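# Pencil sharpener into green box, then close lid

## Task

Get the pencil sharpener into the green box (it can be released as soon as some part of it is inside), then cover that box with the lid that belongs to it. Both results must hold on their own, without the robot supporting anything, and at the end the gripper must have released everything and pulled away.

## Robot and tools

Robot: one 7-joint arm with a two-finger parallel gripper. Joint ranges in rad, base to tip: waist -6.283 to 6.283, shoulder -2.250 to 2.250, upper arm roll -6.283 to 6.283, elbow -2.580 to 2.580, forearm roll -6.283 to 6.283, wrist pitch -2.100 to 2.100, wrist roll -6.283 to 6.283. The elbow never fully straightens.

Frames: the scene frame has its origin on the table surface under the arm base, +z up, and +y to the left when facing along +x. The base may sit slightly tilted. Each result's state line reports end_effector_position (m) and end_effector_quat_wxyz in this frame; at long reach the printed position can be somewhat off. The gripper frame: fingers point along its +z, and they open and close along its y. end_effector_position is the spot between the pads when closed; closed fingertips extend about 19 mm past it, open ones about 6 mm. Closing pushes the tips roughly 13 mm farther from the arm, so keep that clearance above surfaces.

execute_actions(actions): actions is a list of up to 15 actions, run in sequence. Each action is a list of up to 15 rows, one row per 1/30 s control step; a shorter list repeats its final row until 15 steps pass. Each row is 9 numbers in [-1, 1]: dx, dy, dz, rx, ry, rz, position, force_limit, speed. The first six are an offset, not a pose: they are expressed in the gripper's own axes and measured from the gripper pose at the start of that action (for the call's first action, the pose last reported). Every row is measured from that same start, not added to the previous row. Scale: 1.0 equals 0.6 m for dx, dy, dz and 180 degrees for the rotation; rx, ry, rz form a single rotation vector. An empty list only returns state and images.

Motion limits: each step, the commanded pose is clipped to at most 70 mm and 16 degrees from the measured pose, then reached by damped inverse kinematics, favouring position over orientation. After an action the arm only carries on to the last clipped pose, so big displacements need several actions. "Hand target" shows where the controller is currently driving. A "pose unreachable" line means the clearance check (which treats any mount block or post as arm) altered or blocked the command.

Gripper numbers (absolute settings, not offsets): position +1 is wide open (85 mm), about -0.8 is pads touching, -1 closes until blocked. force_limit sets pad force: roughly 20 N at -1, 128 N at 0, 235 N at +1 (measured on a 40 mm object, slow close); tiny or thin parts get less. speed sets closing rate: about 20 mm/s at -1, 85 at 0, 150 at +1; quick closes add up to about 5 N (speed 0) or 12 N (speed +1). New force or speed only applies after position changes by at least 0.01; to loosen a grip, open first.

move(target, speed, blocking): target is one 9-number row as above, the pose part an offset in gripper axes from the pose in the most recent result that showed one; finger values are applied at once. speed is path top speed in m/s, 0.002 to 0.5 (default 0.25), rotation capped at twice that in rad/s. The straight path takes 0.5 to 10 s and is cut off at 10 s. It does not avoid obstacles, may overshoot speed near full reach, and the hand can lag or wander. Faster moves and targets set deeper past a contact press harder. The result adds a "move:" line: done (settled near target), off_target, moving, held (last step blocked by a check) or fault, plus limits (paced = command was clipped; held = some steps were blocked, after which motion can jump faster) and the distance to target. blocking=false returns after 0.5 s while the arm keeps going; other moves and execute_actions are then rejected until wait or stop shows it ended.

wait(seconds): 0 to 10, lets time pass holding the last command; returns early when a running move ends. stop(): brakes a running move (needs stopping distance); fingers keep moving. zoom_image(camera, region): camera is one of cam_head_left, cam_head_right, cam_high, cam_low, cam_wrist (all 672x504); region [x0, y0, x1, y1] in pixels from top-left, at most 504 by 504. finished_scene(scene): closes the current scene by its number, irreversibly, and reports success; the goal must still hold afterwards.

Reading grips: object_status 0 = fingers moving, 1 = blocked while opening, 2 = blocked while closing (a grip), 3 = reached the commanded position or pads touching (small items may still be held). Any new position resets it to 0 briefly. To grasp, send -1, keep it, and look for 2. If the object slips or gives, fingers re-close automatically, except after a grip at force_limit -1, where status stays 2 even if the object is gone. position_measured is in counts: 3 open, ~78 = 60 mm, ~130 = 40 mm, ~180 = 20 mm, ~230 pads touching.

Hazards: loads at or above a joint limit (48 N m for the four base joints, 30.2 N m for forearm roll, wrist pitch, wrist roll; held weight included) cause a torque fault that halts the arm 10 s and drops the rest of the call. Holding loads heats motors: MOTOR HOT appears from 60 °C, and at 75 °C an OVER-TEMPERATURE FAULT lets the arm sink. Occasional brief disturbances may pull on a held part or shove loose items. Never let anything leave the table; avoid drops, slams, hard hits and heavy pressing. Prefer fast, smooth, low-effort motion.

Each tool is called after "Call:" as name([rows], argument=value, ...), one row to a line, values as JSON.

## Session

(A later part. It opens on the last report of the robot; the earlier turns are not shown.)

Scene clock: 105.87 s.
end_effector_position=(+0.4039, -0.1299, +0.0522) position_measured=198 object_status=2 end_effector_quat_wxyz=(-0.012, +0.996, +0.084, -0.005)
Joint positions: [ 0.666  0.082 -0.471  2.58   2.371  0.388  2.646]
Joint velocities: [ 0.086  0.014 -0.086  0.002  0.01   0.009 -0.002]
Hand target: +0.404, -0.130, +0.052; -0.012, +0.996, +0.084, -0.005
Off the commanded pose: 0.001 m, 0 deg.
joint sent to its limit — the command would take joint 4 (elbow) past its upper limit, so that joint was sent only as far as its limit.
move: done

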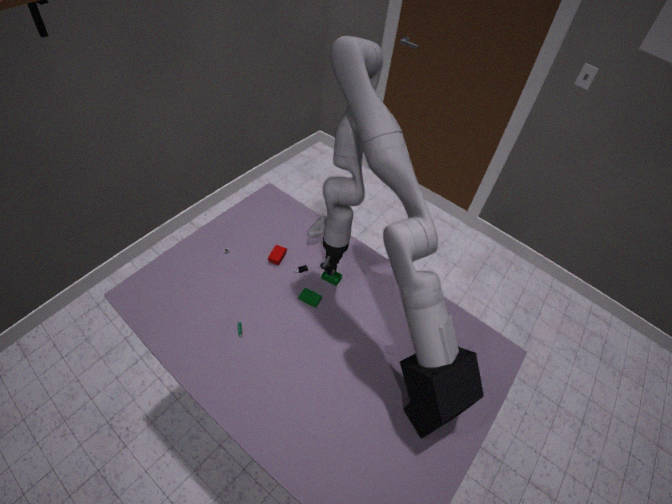

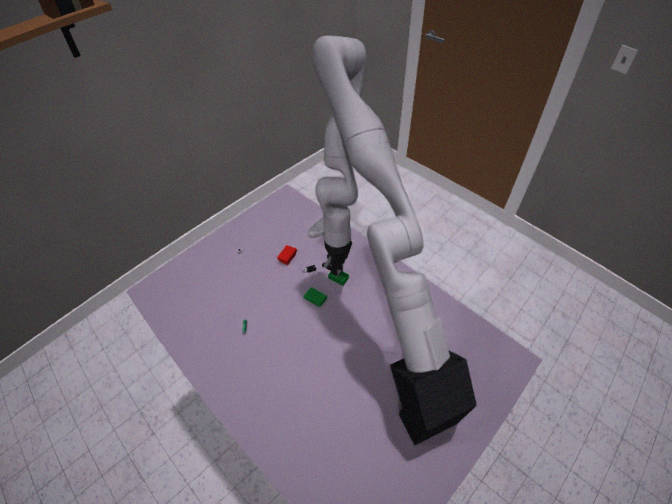

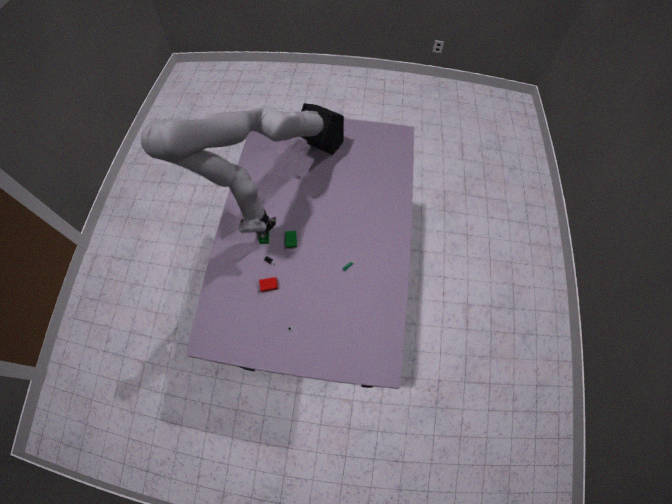

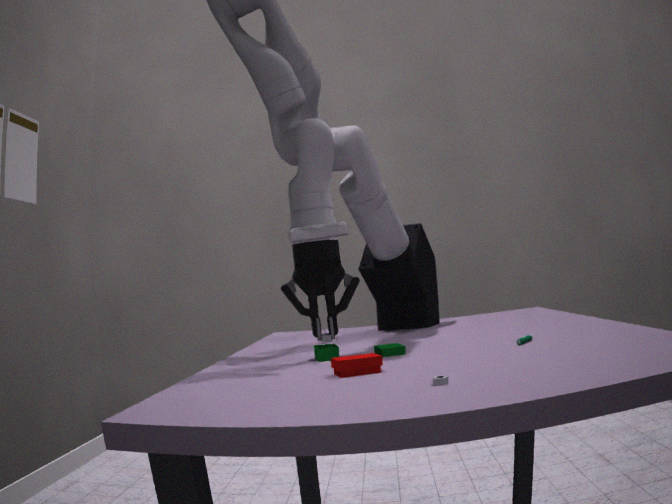

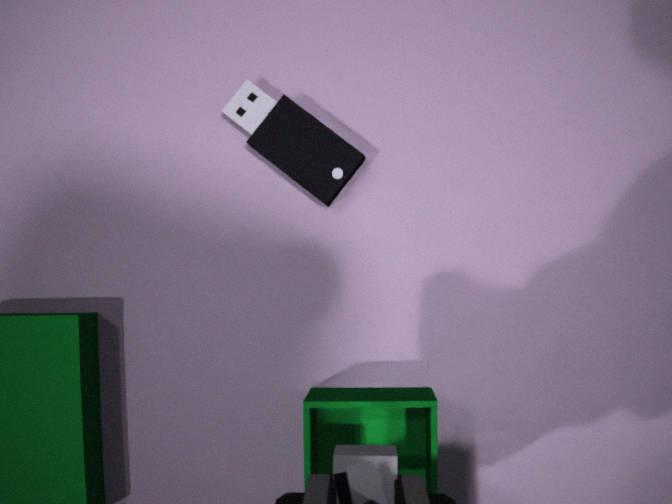

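Call:
move(target=[0,0.002,0.04,0,0,0,-1,-0.5,0], speed=0.04)

Call:
execute_actions([
  [[0,0,0,0,0,0,-0.45,-0.5,-0.5]],
  [[0,0,0,0,0,0,-0.45,-0.5,-0.5]],
])

Call:
move(target=[-0.03,0,-0.12,0,0,0,-0.45,-0.5,-0.5], speed=0.08)

Scene clock: 114.20 s.
end_effector_position=(+0.4036, -0.1308, +0.0342) position_measured=198 object_status=2 end_effector_quat_wxyz=(-0.010, +0.996, +0.087, -0.002)
Joint positions: [ 0.682  0.166 -0.491  2.577  2.439  0.473  2.599]
Joint velocities: [ 0.003  0.002 -0.004  0.005  0.007  0.009 -0.005]
Hand target: +0.404, -0.131, +0.028; -0.012, +0.996, +0.084, -0.005
Off the commanded pose: 0.006 m, 1 deg.
move: off_target

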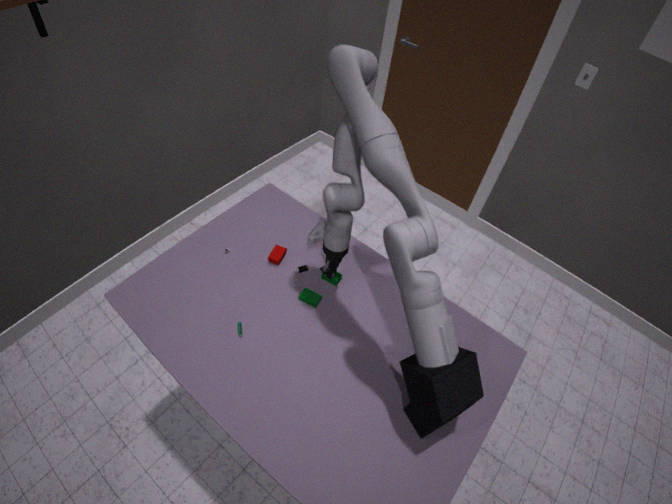

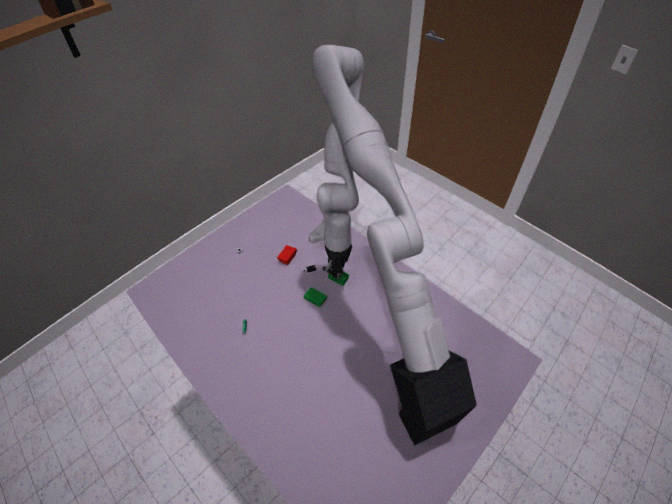

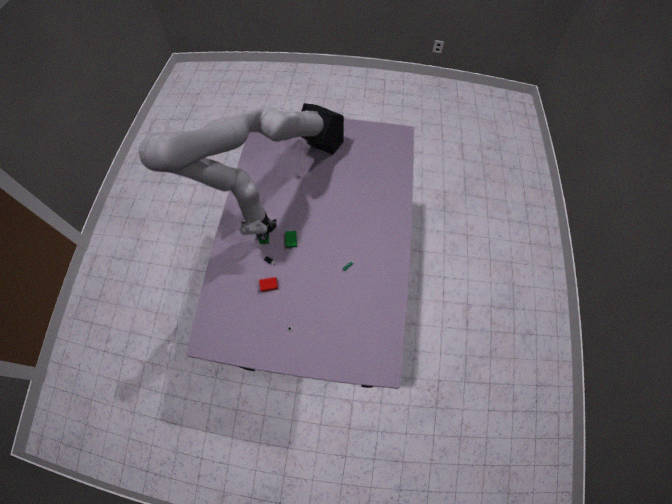

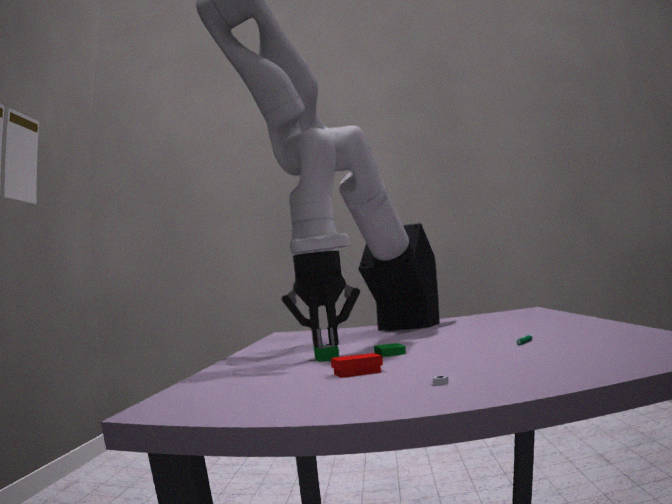

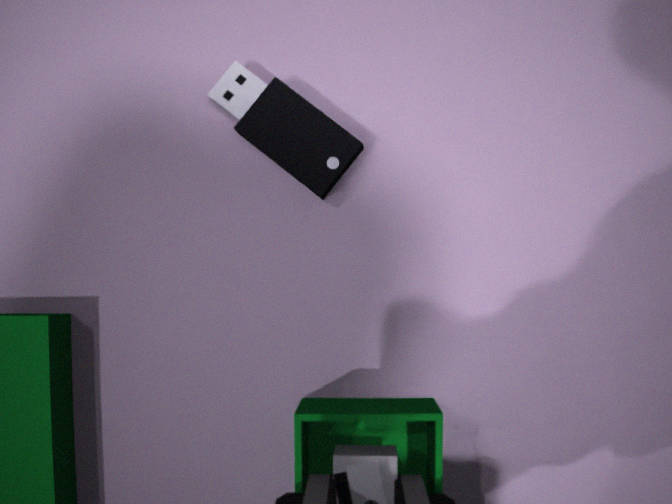

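Scene clock: 115.20 s.
end_effector_position=(+0.4045, -0.1311, +0.0348) position_measured=186 object_status=3 end_effector_quat_wxyz=(-0.009, +0.996, +0.088, -0.000)
Joint positions: [ 0.681  0.163 -0.491  2.578  2.439  0.474  2.598]
Joint velocities: [ 0.    -0.001  0.    -0.001 -0.001  0.001  0.001]
Hand target: +0.404, -0.131, +0.035; -0.009, +0.996, +0.088, -0.001
Off the commanded pose: 0.000 m, 0 deg.

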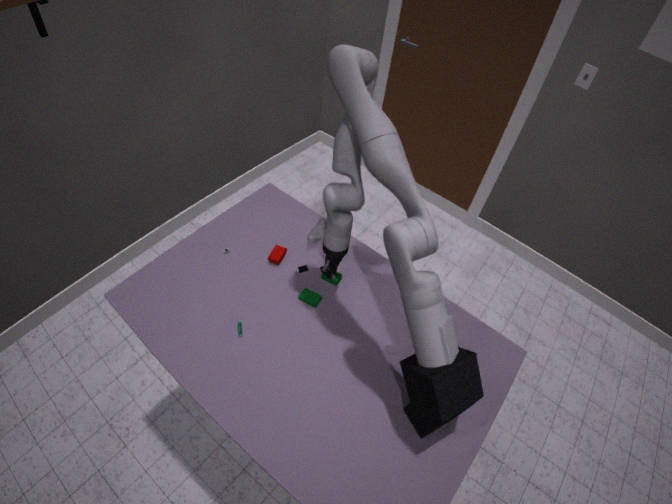

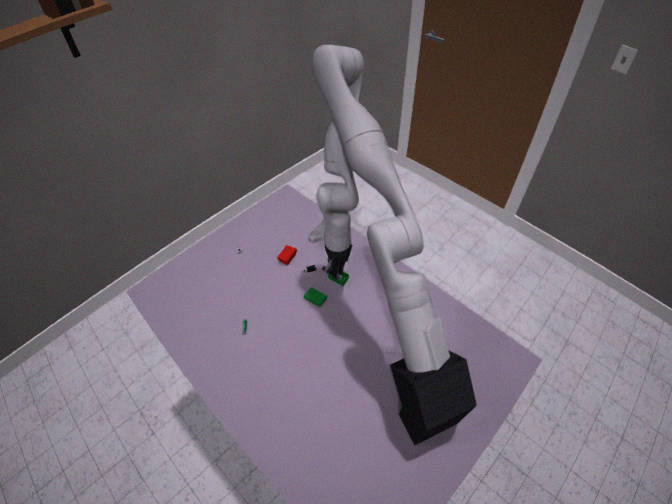

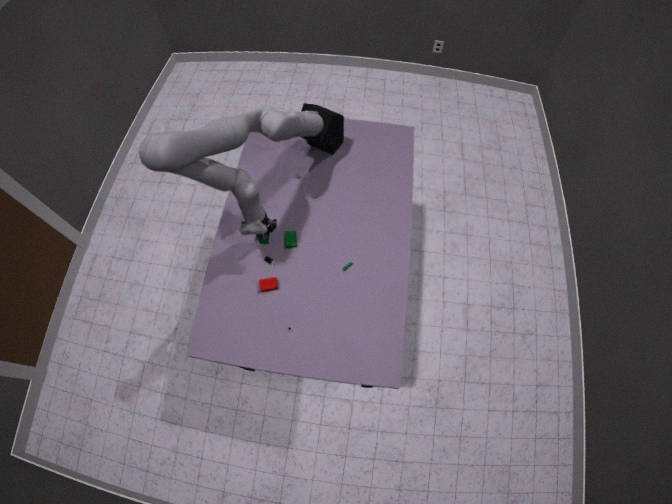

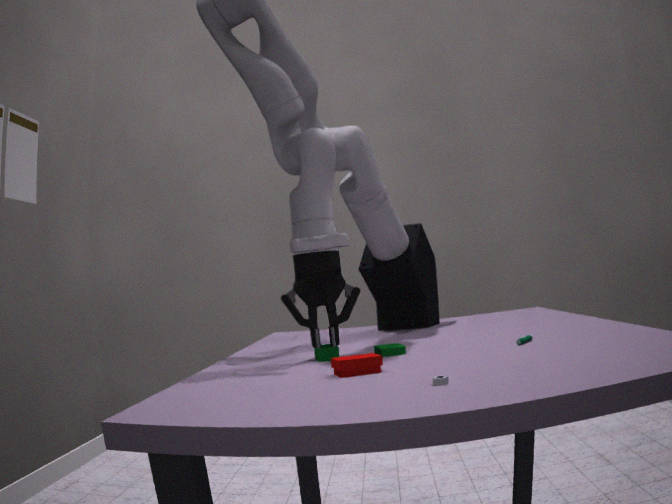

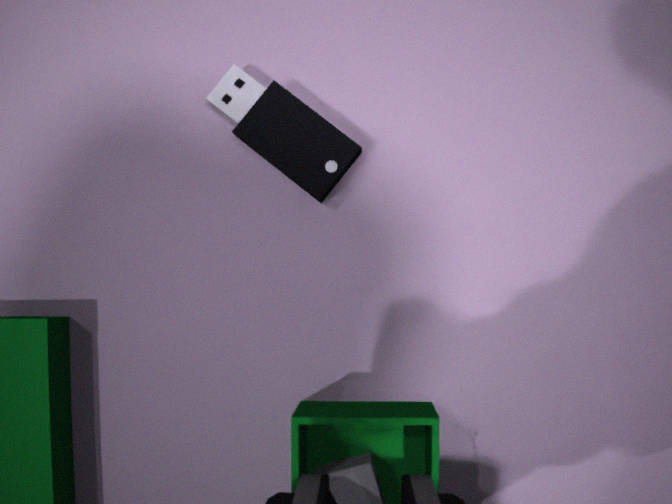

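Scene clock: 116.60 s.
end_effector_position=(+0.3882, -0.1348, +0.1067) position_measured=186 object_status=3 end_effector_quat_wxyz=(-0.021, +0.996, +0.088, -0.023)
Joint positions: [ 0.993 -0.191 -0.639  2.58   2.198  0.044  2.876]
Joint velocities: [ 0.199 -0.029 -0.213 -0.    -0.016  0.008 -0.026]
Hand target: +0.388, -0.136, +0.107; -0.019, +0.996, +0.088, -0.024
Off the commanded pose: 0.001 m, 3 deg.
joint sent to its limit — the command would take joint 4 (elbow) past its upper limit, so that joint was sent only as far as its limit.
move: off_target

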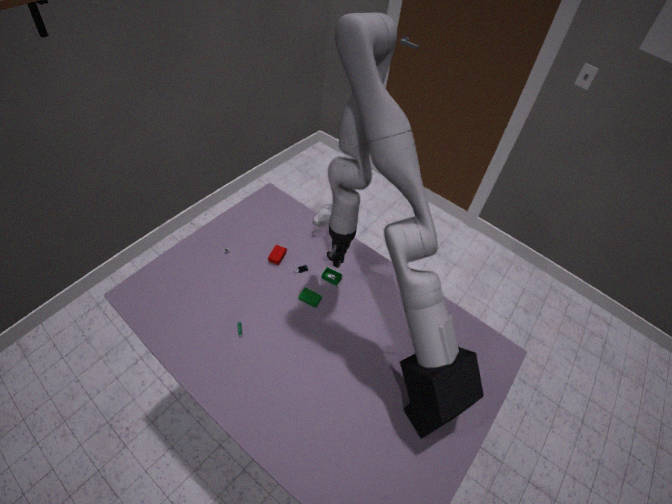

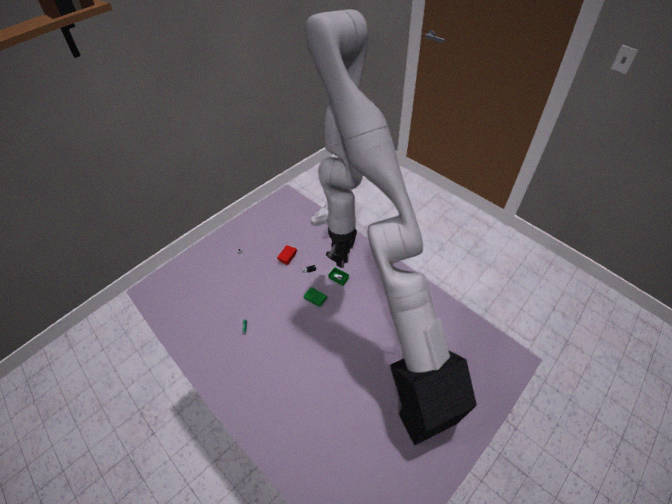

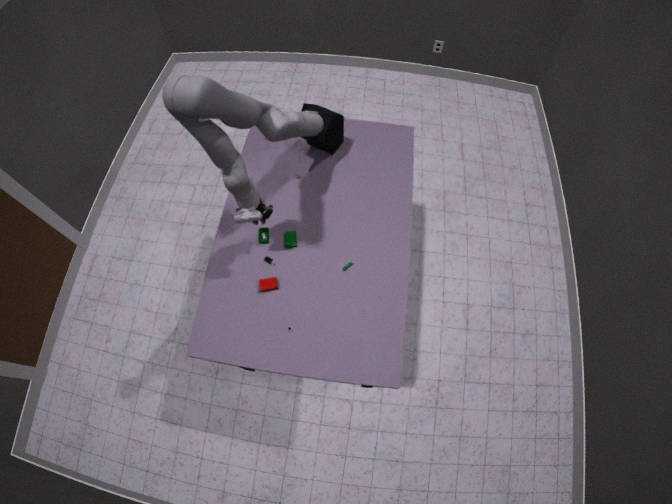

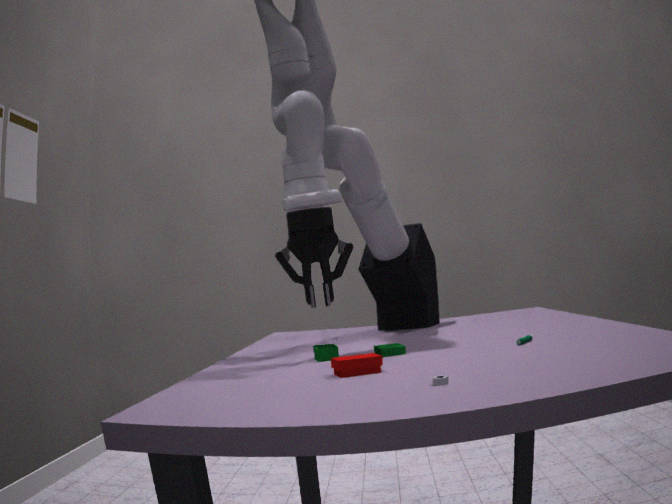

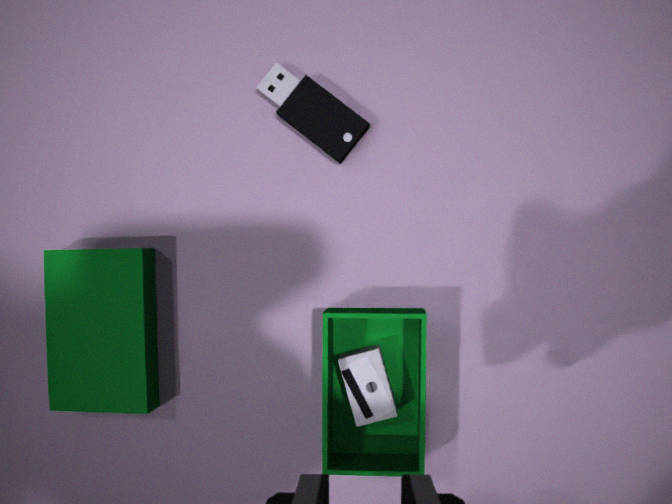

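Call:
move(target=[0.058,-0.172,0.07,-0.007,0.015,0,1,0,0], speed=0.15)

Scene clock: 123.80 s.
end_effector_position=(+0.4015, -0.0271, +0.0678) position_measured=3 object_status=3 end_effector_quat_wxyz=(-0.010, +0.996, +0.088, -0.006)
Joint positions: [ 0.639  0.346 -1.202  2.58   1.702  0.976  2.799]
Joint velocities: [ 0.015  0.057 -0.087 -0.    -0.019  0.078  0.002]
Hand target: +0.401, -0.026, +0.068; -0.011, +0.996, +0.089, -0.006
Off the commanded pose: 0.002 m, 1 deg.
joint sent to its limit — the command would take joint 4 (elbow) past its upper limit, so that joint was sent only as far as its limit.
move: done

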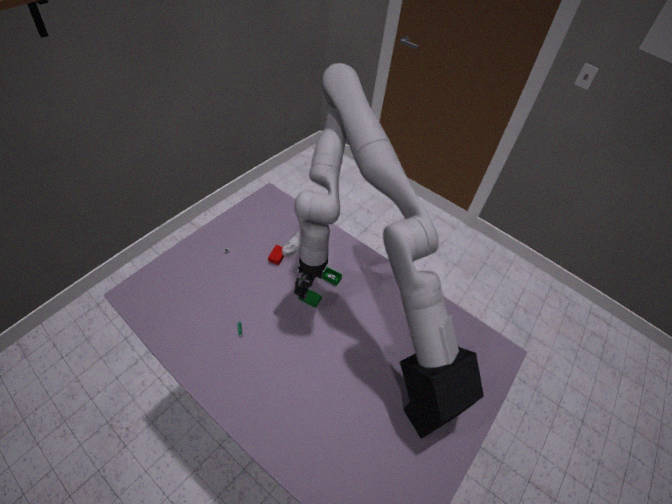

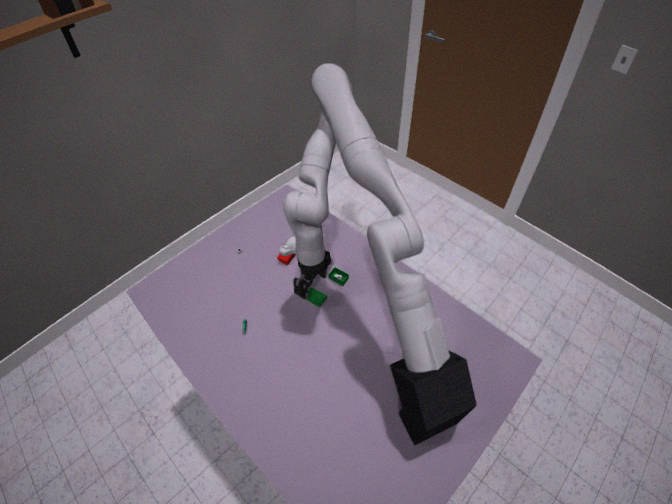

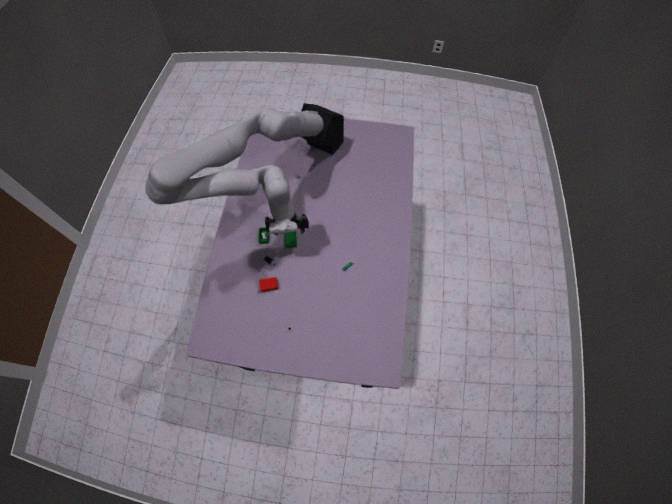

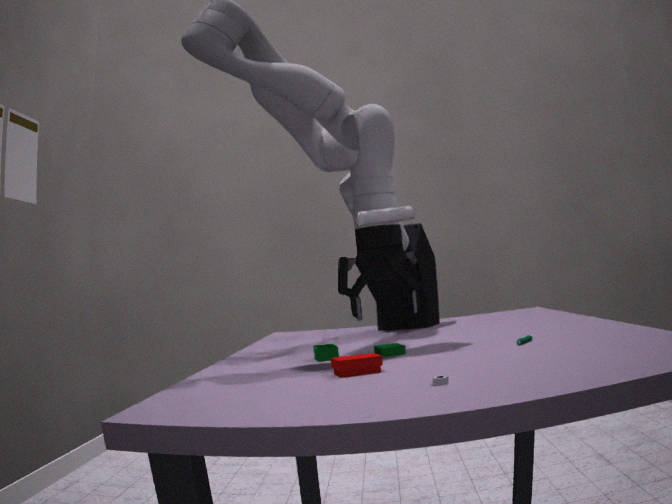

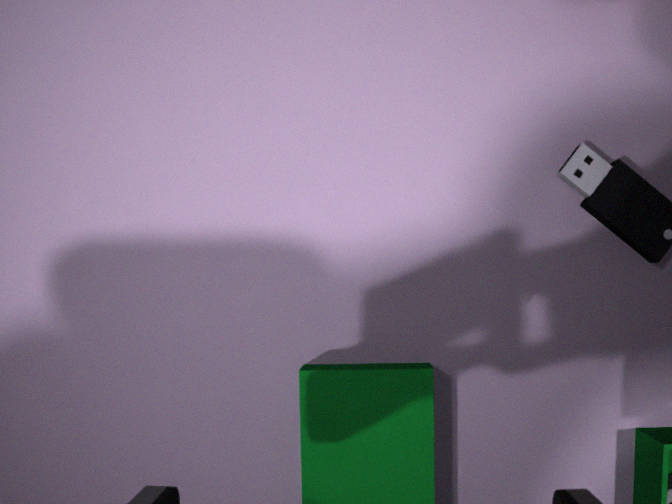

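Call:
move(target=[0.009,0,0.078,0,0.004,0.002,1,0,0], speed=0.08)

Call:
execute_actions([
  [[0,0,0,0,0,0,-1,-0.6,0]],
  [[0,0,0,0,0,0,-1,-0.6,0]],
  [[0,0,0,0,0,0,-1,-0.6,0]],
])

Call:
move(target=[0,0,-0.06,0,0,0,-1,-0.6,0], speed=0.08)

Call:
move(target=[-0.03,0.172,0,0,0,0,-1,-0.6,0], speed=0.12)

Scene clock: 130.33 s.
end_effector_position=(+0.4065, -0.0255, +0.0210) position_measured=3 object_status=3 end_effector_quat_wxyz=(-0.010, +0.996, +0.085, +0.000)
Joint positions: [ 0.603  0.547 -1.106  2.553  1.89   1.108  2.738]
Joint velocities: [-0.004  0.008  0.002  0.001  0.003 -0.    -0.003]
Hand target: +0.406, -0.025, +0.021; -0.010, +0.996, +0.086, -0.000
Off the commanded pose: 0.000 m, 0 deg.
move: done

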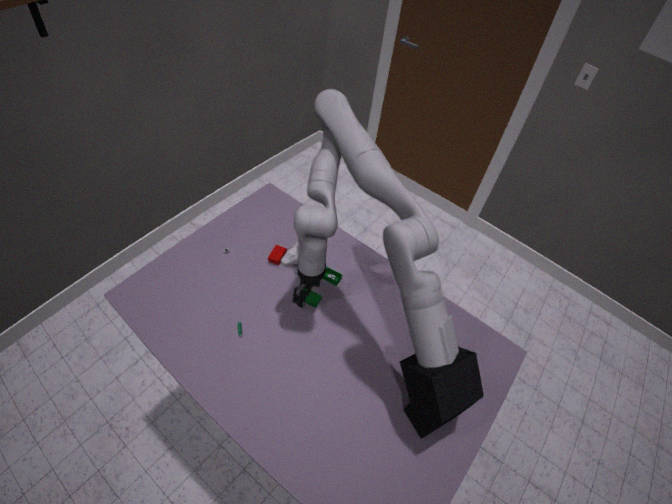

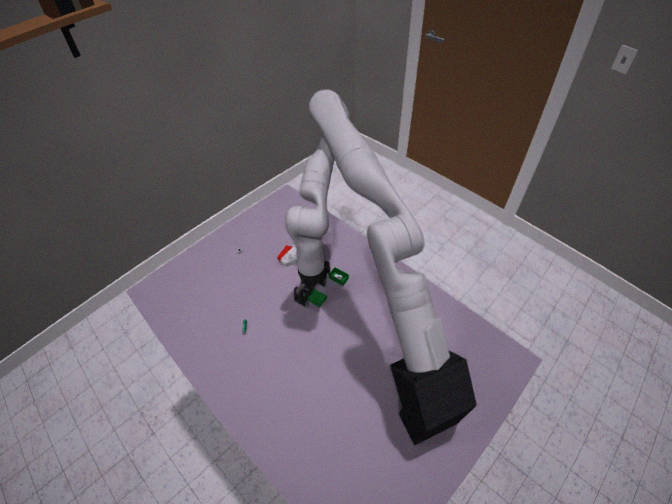

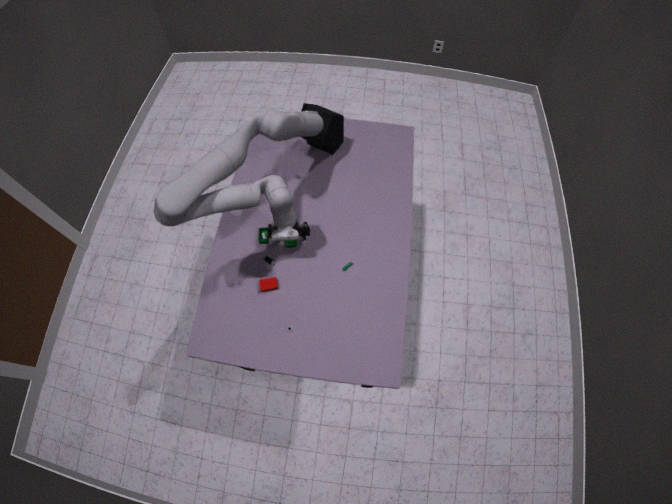

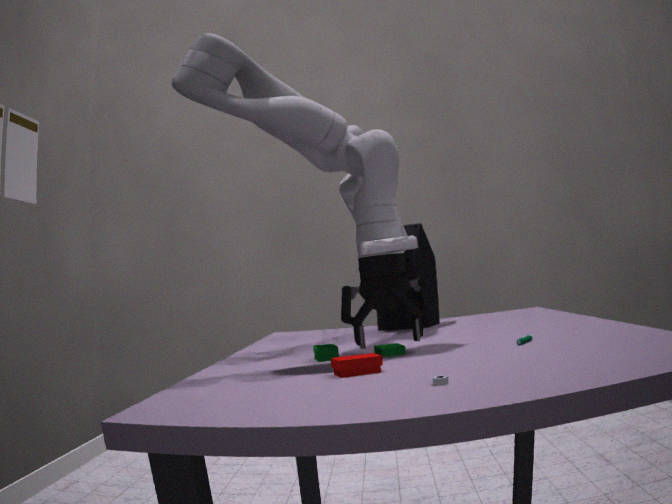

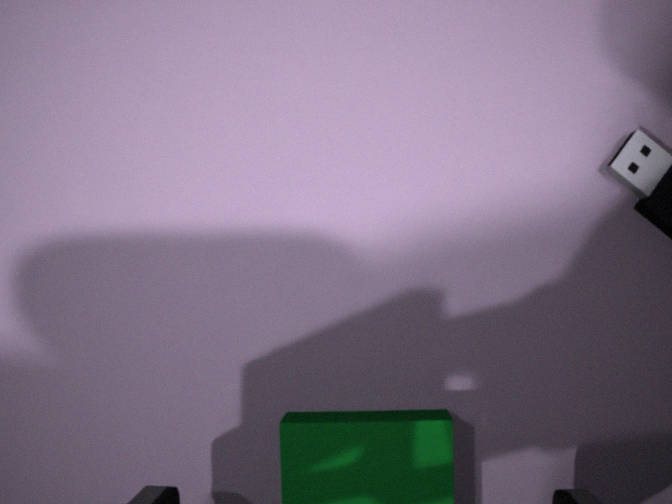

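Scene clock: 131.83 s.
end_effector_position=(+0.4066, -0.0255, +0.0214) position_measured=135 object_status=2 end_effector_quat_wxyz=(-0.010, +0.996, +0.086, +0.001)
Joint positions: [ 0.603  0.546 -1.106  2.553  1.89   1.108  2.739]
Joint velocities: [ 0.     0.     0.    -0.    -0.    -0.001 -0.001]
Hand target: +0.407, -0.026, +0.021; -0.010, +0.996, +0.086, +0.000
Off the commanded pose: 0.000 m, 0 deg.

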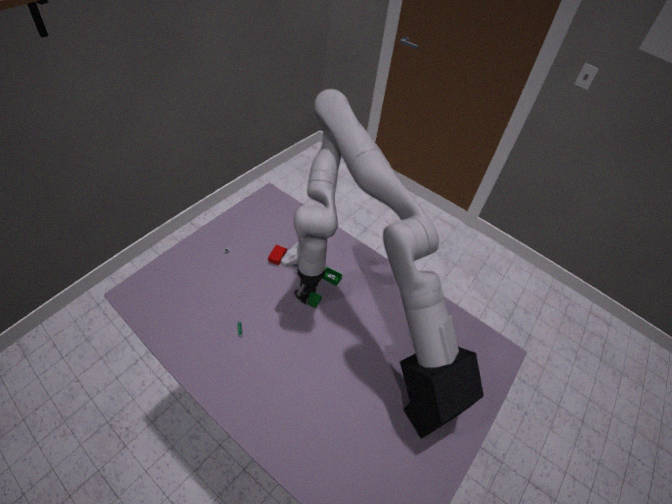

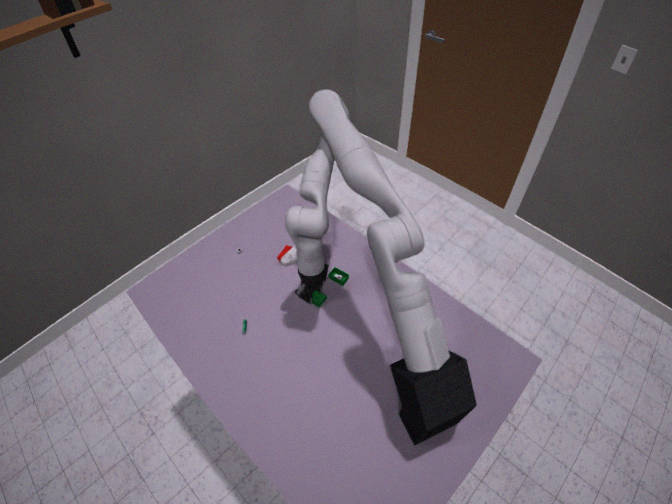

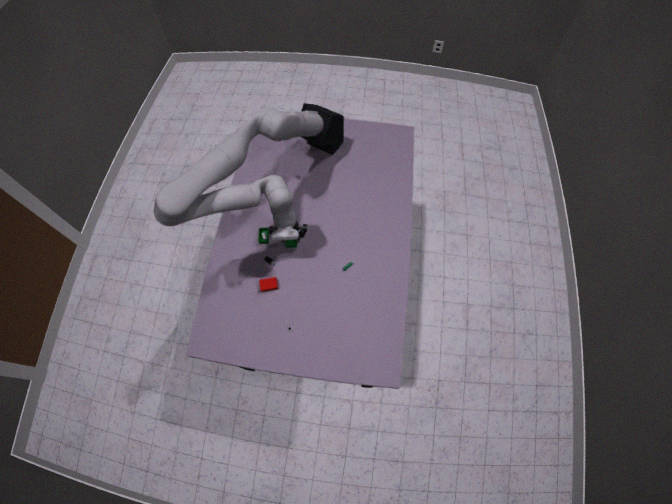

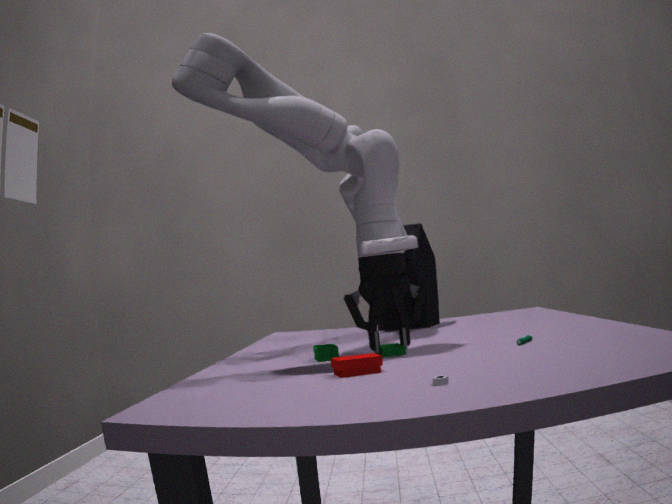

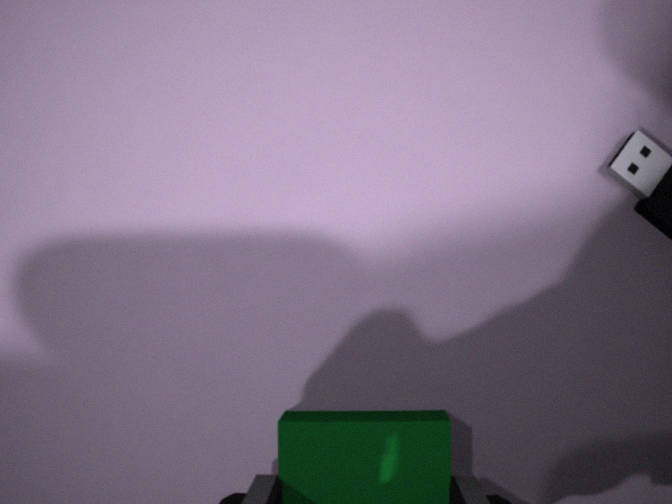

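Scene clock: 132.67 s.
end_effector_position=(+0.4062, -0.0259, +0.0572) position_measured=135 object_status=2 end_effector_quat_wxyz=(-0.010, +0.996, +0.086, +0.000)
Joint positions: [ 0.629  0.399 -1.186  2.574  1.756  1.019  2.772]
Joint velocities: [ 0.006 -0.013 -0.003 -0.001 -0.001 -0.002  0.002]
Hand target: +0.407, -0.026, +0.057; -0.010, +0.996, +0.085, +0.001
Off the commanded pose: 0.000 m, 0 deg.
move: done

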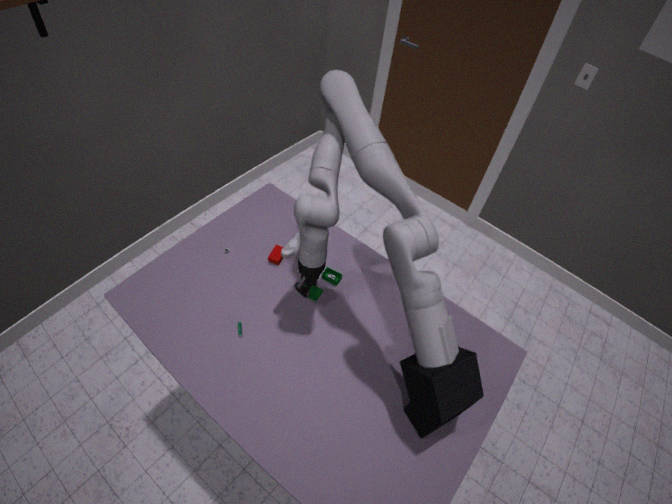

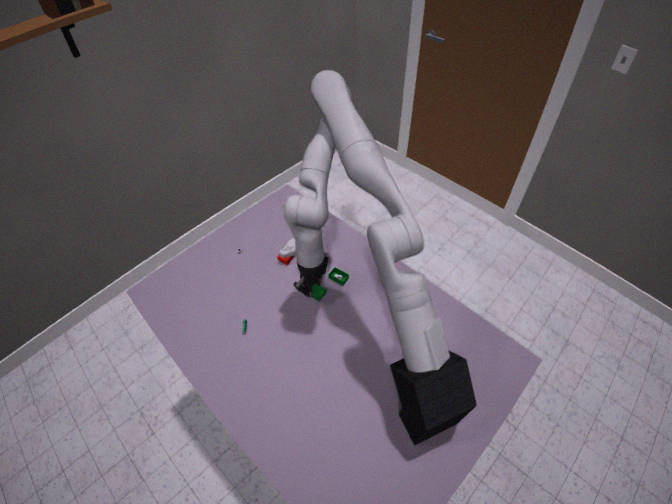

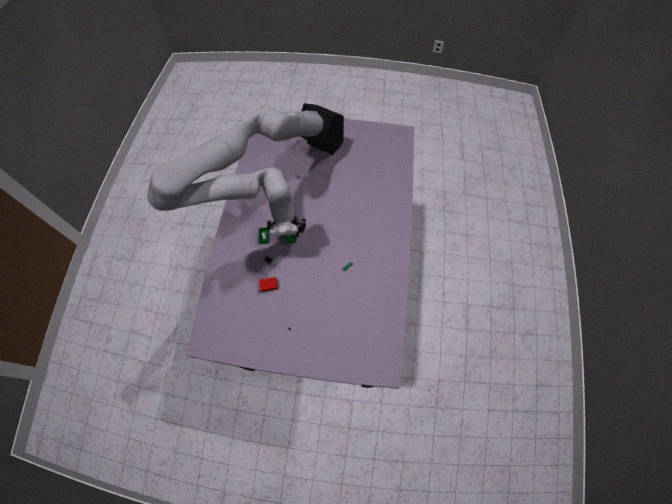

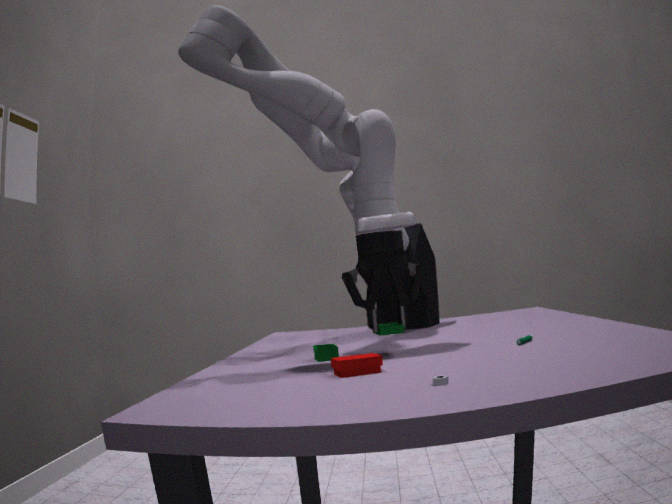

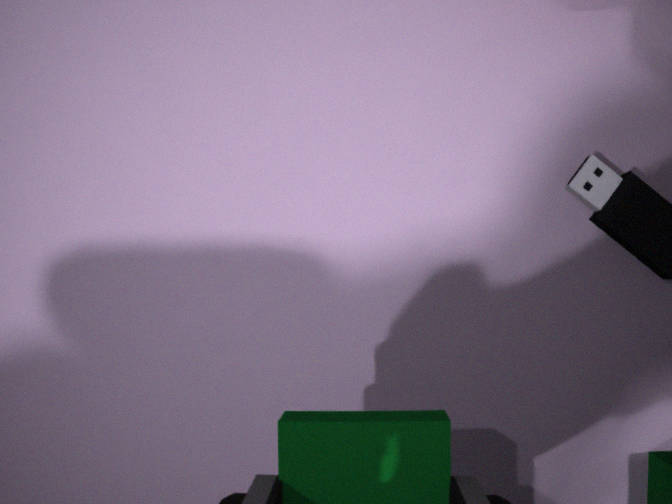

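Scene clock: 134.07 s.
end_effector_position=(+0.4071, -0.1292, +0.0550) position_measured=135 object_status=2 end_effector_quat_wxyz=(-0.012, +0.996, +0.085, +0.001)
Joint positions: [ 1.333  0.162 -1.209  2.568  2.175  0.483  2.865]
Joint velocities: [ 0.031 -0.008  0.005  0.002  0.028 -0.011 -0.02 ]
Hand target: +0.407, -0.130, +0.055; -0.011, +0.996, +0.084, +0.001
Off the commanded pose: 0.002 m, 0 deg.
move: done

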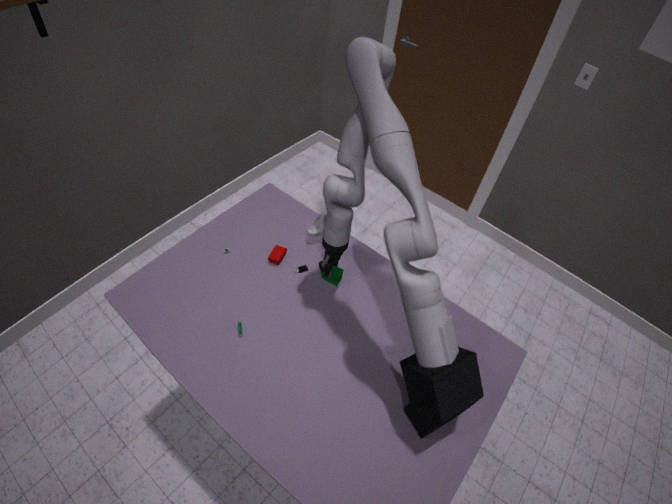

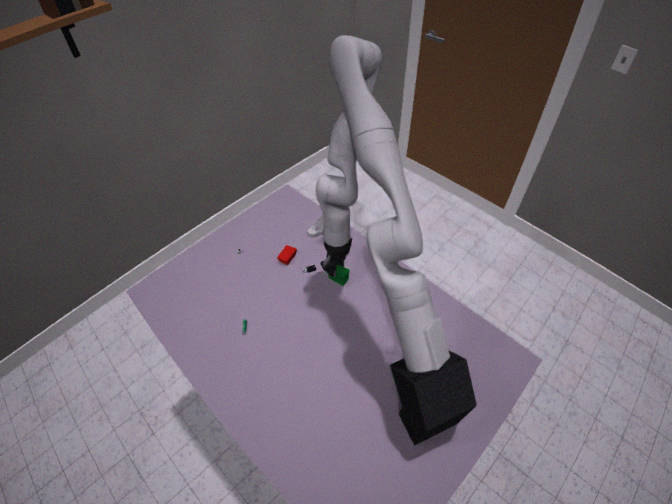

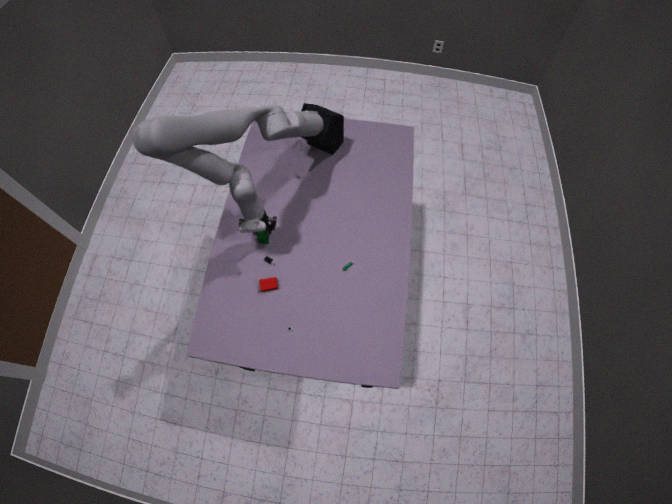

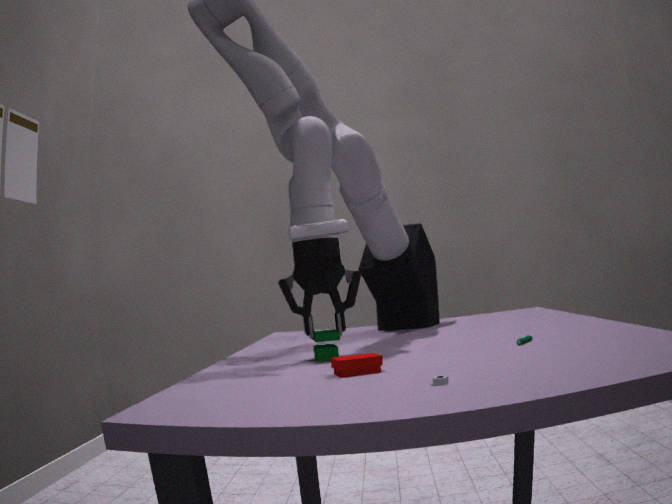

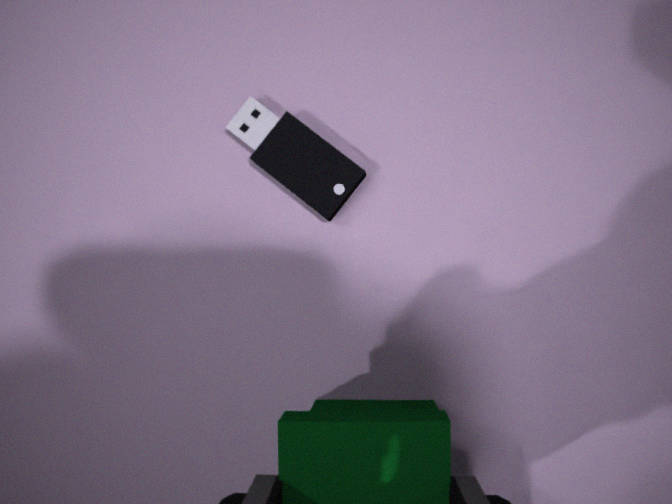

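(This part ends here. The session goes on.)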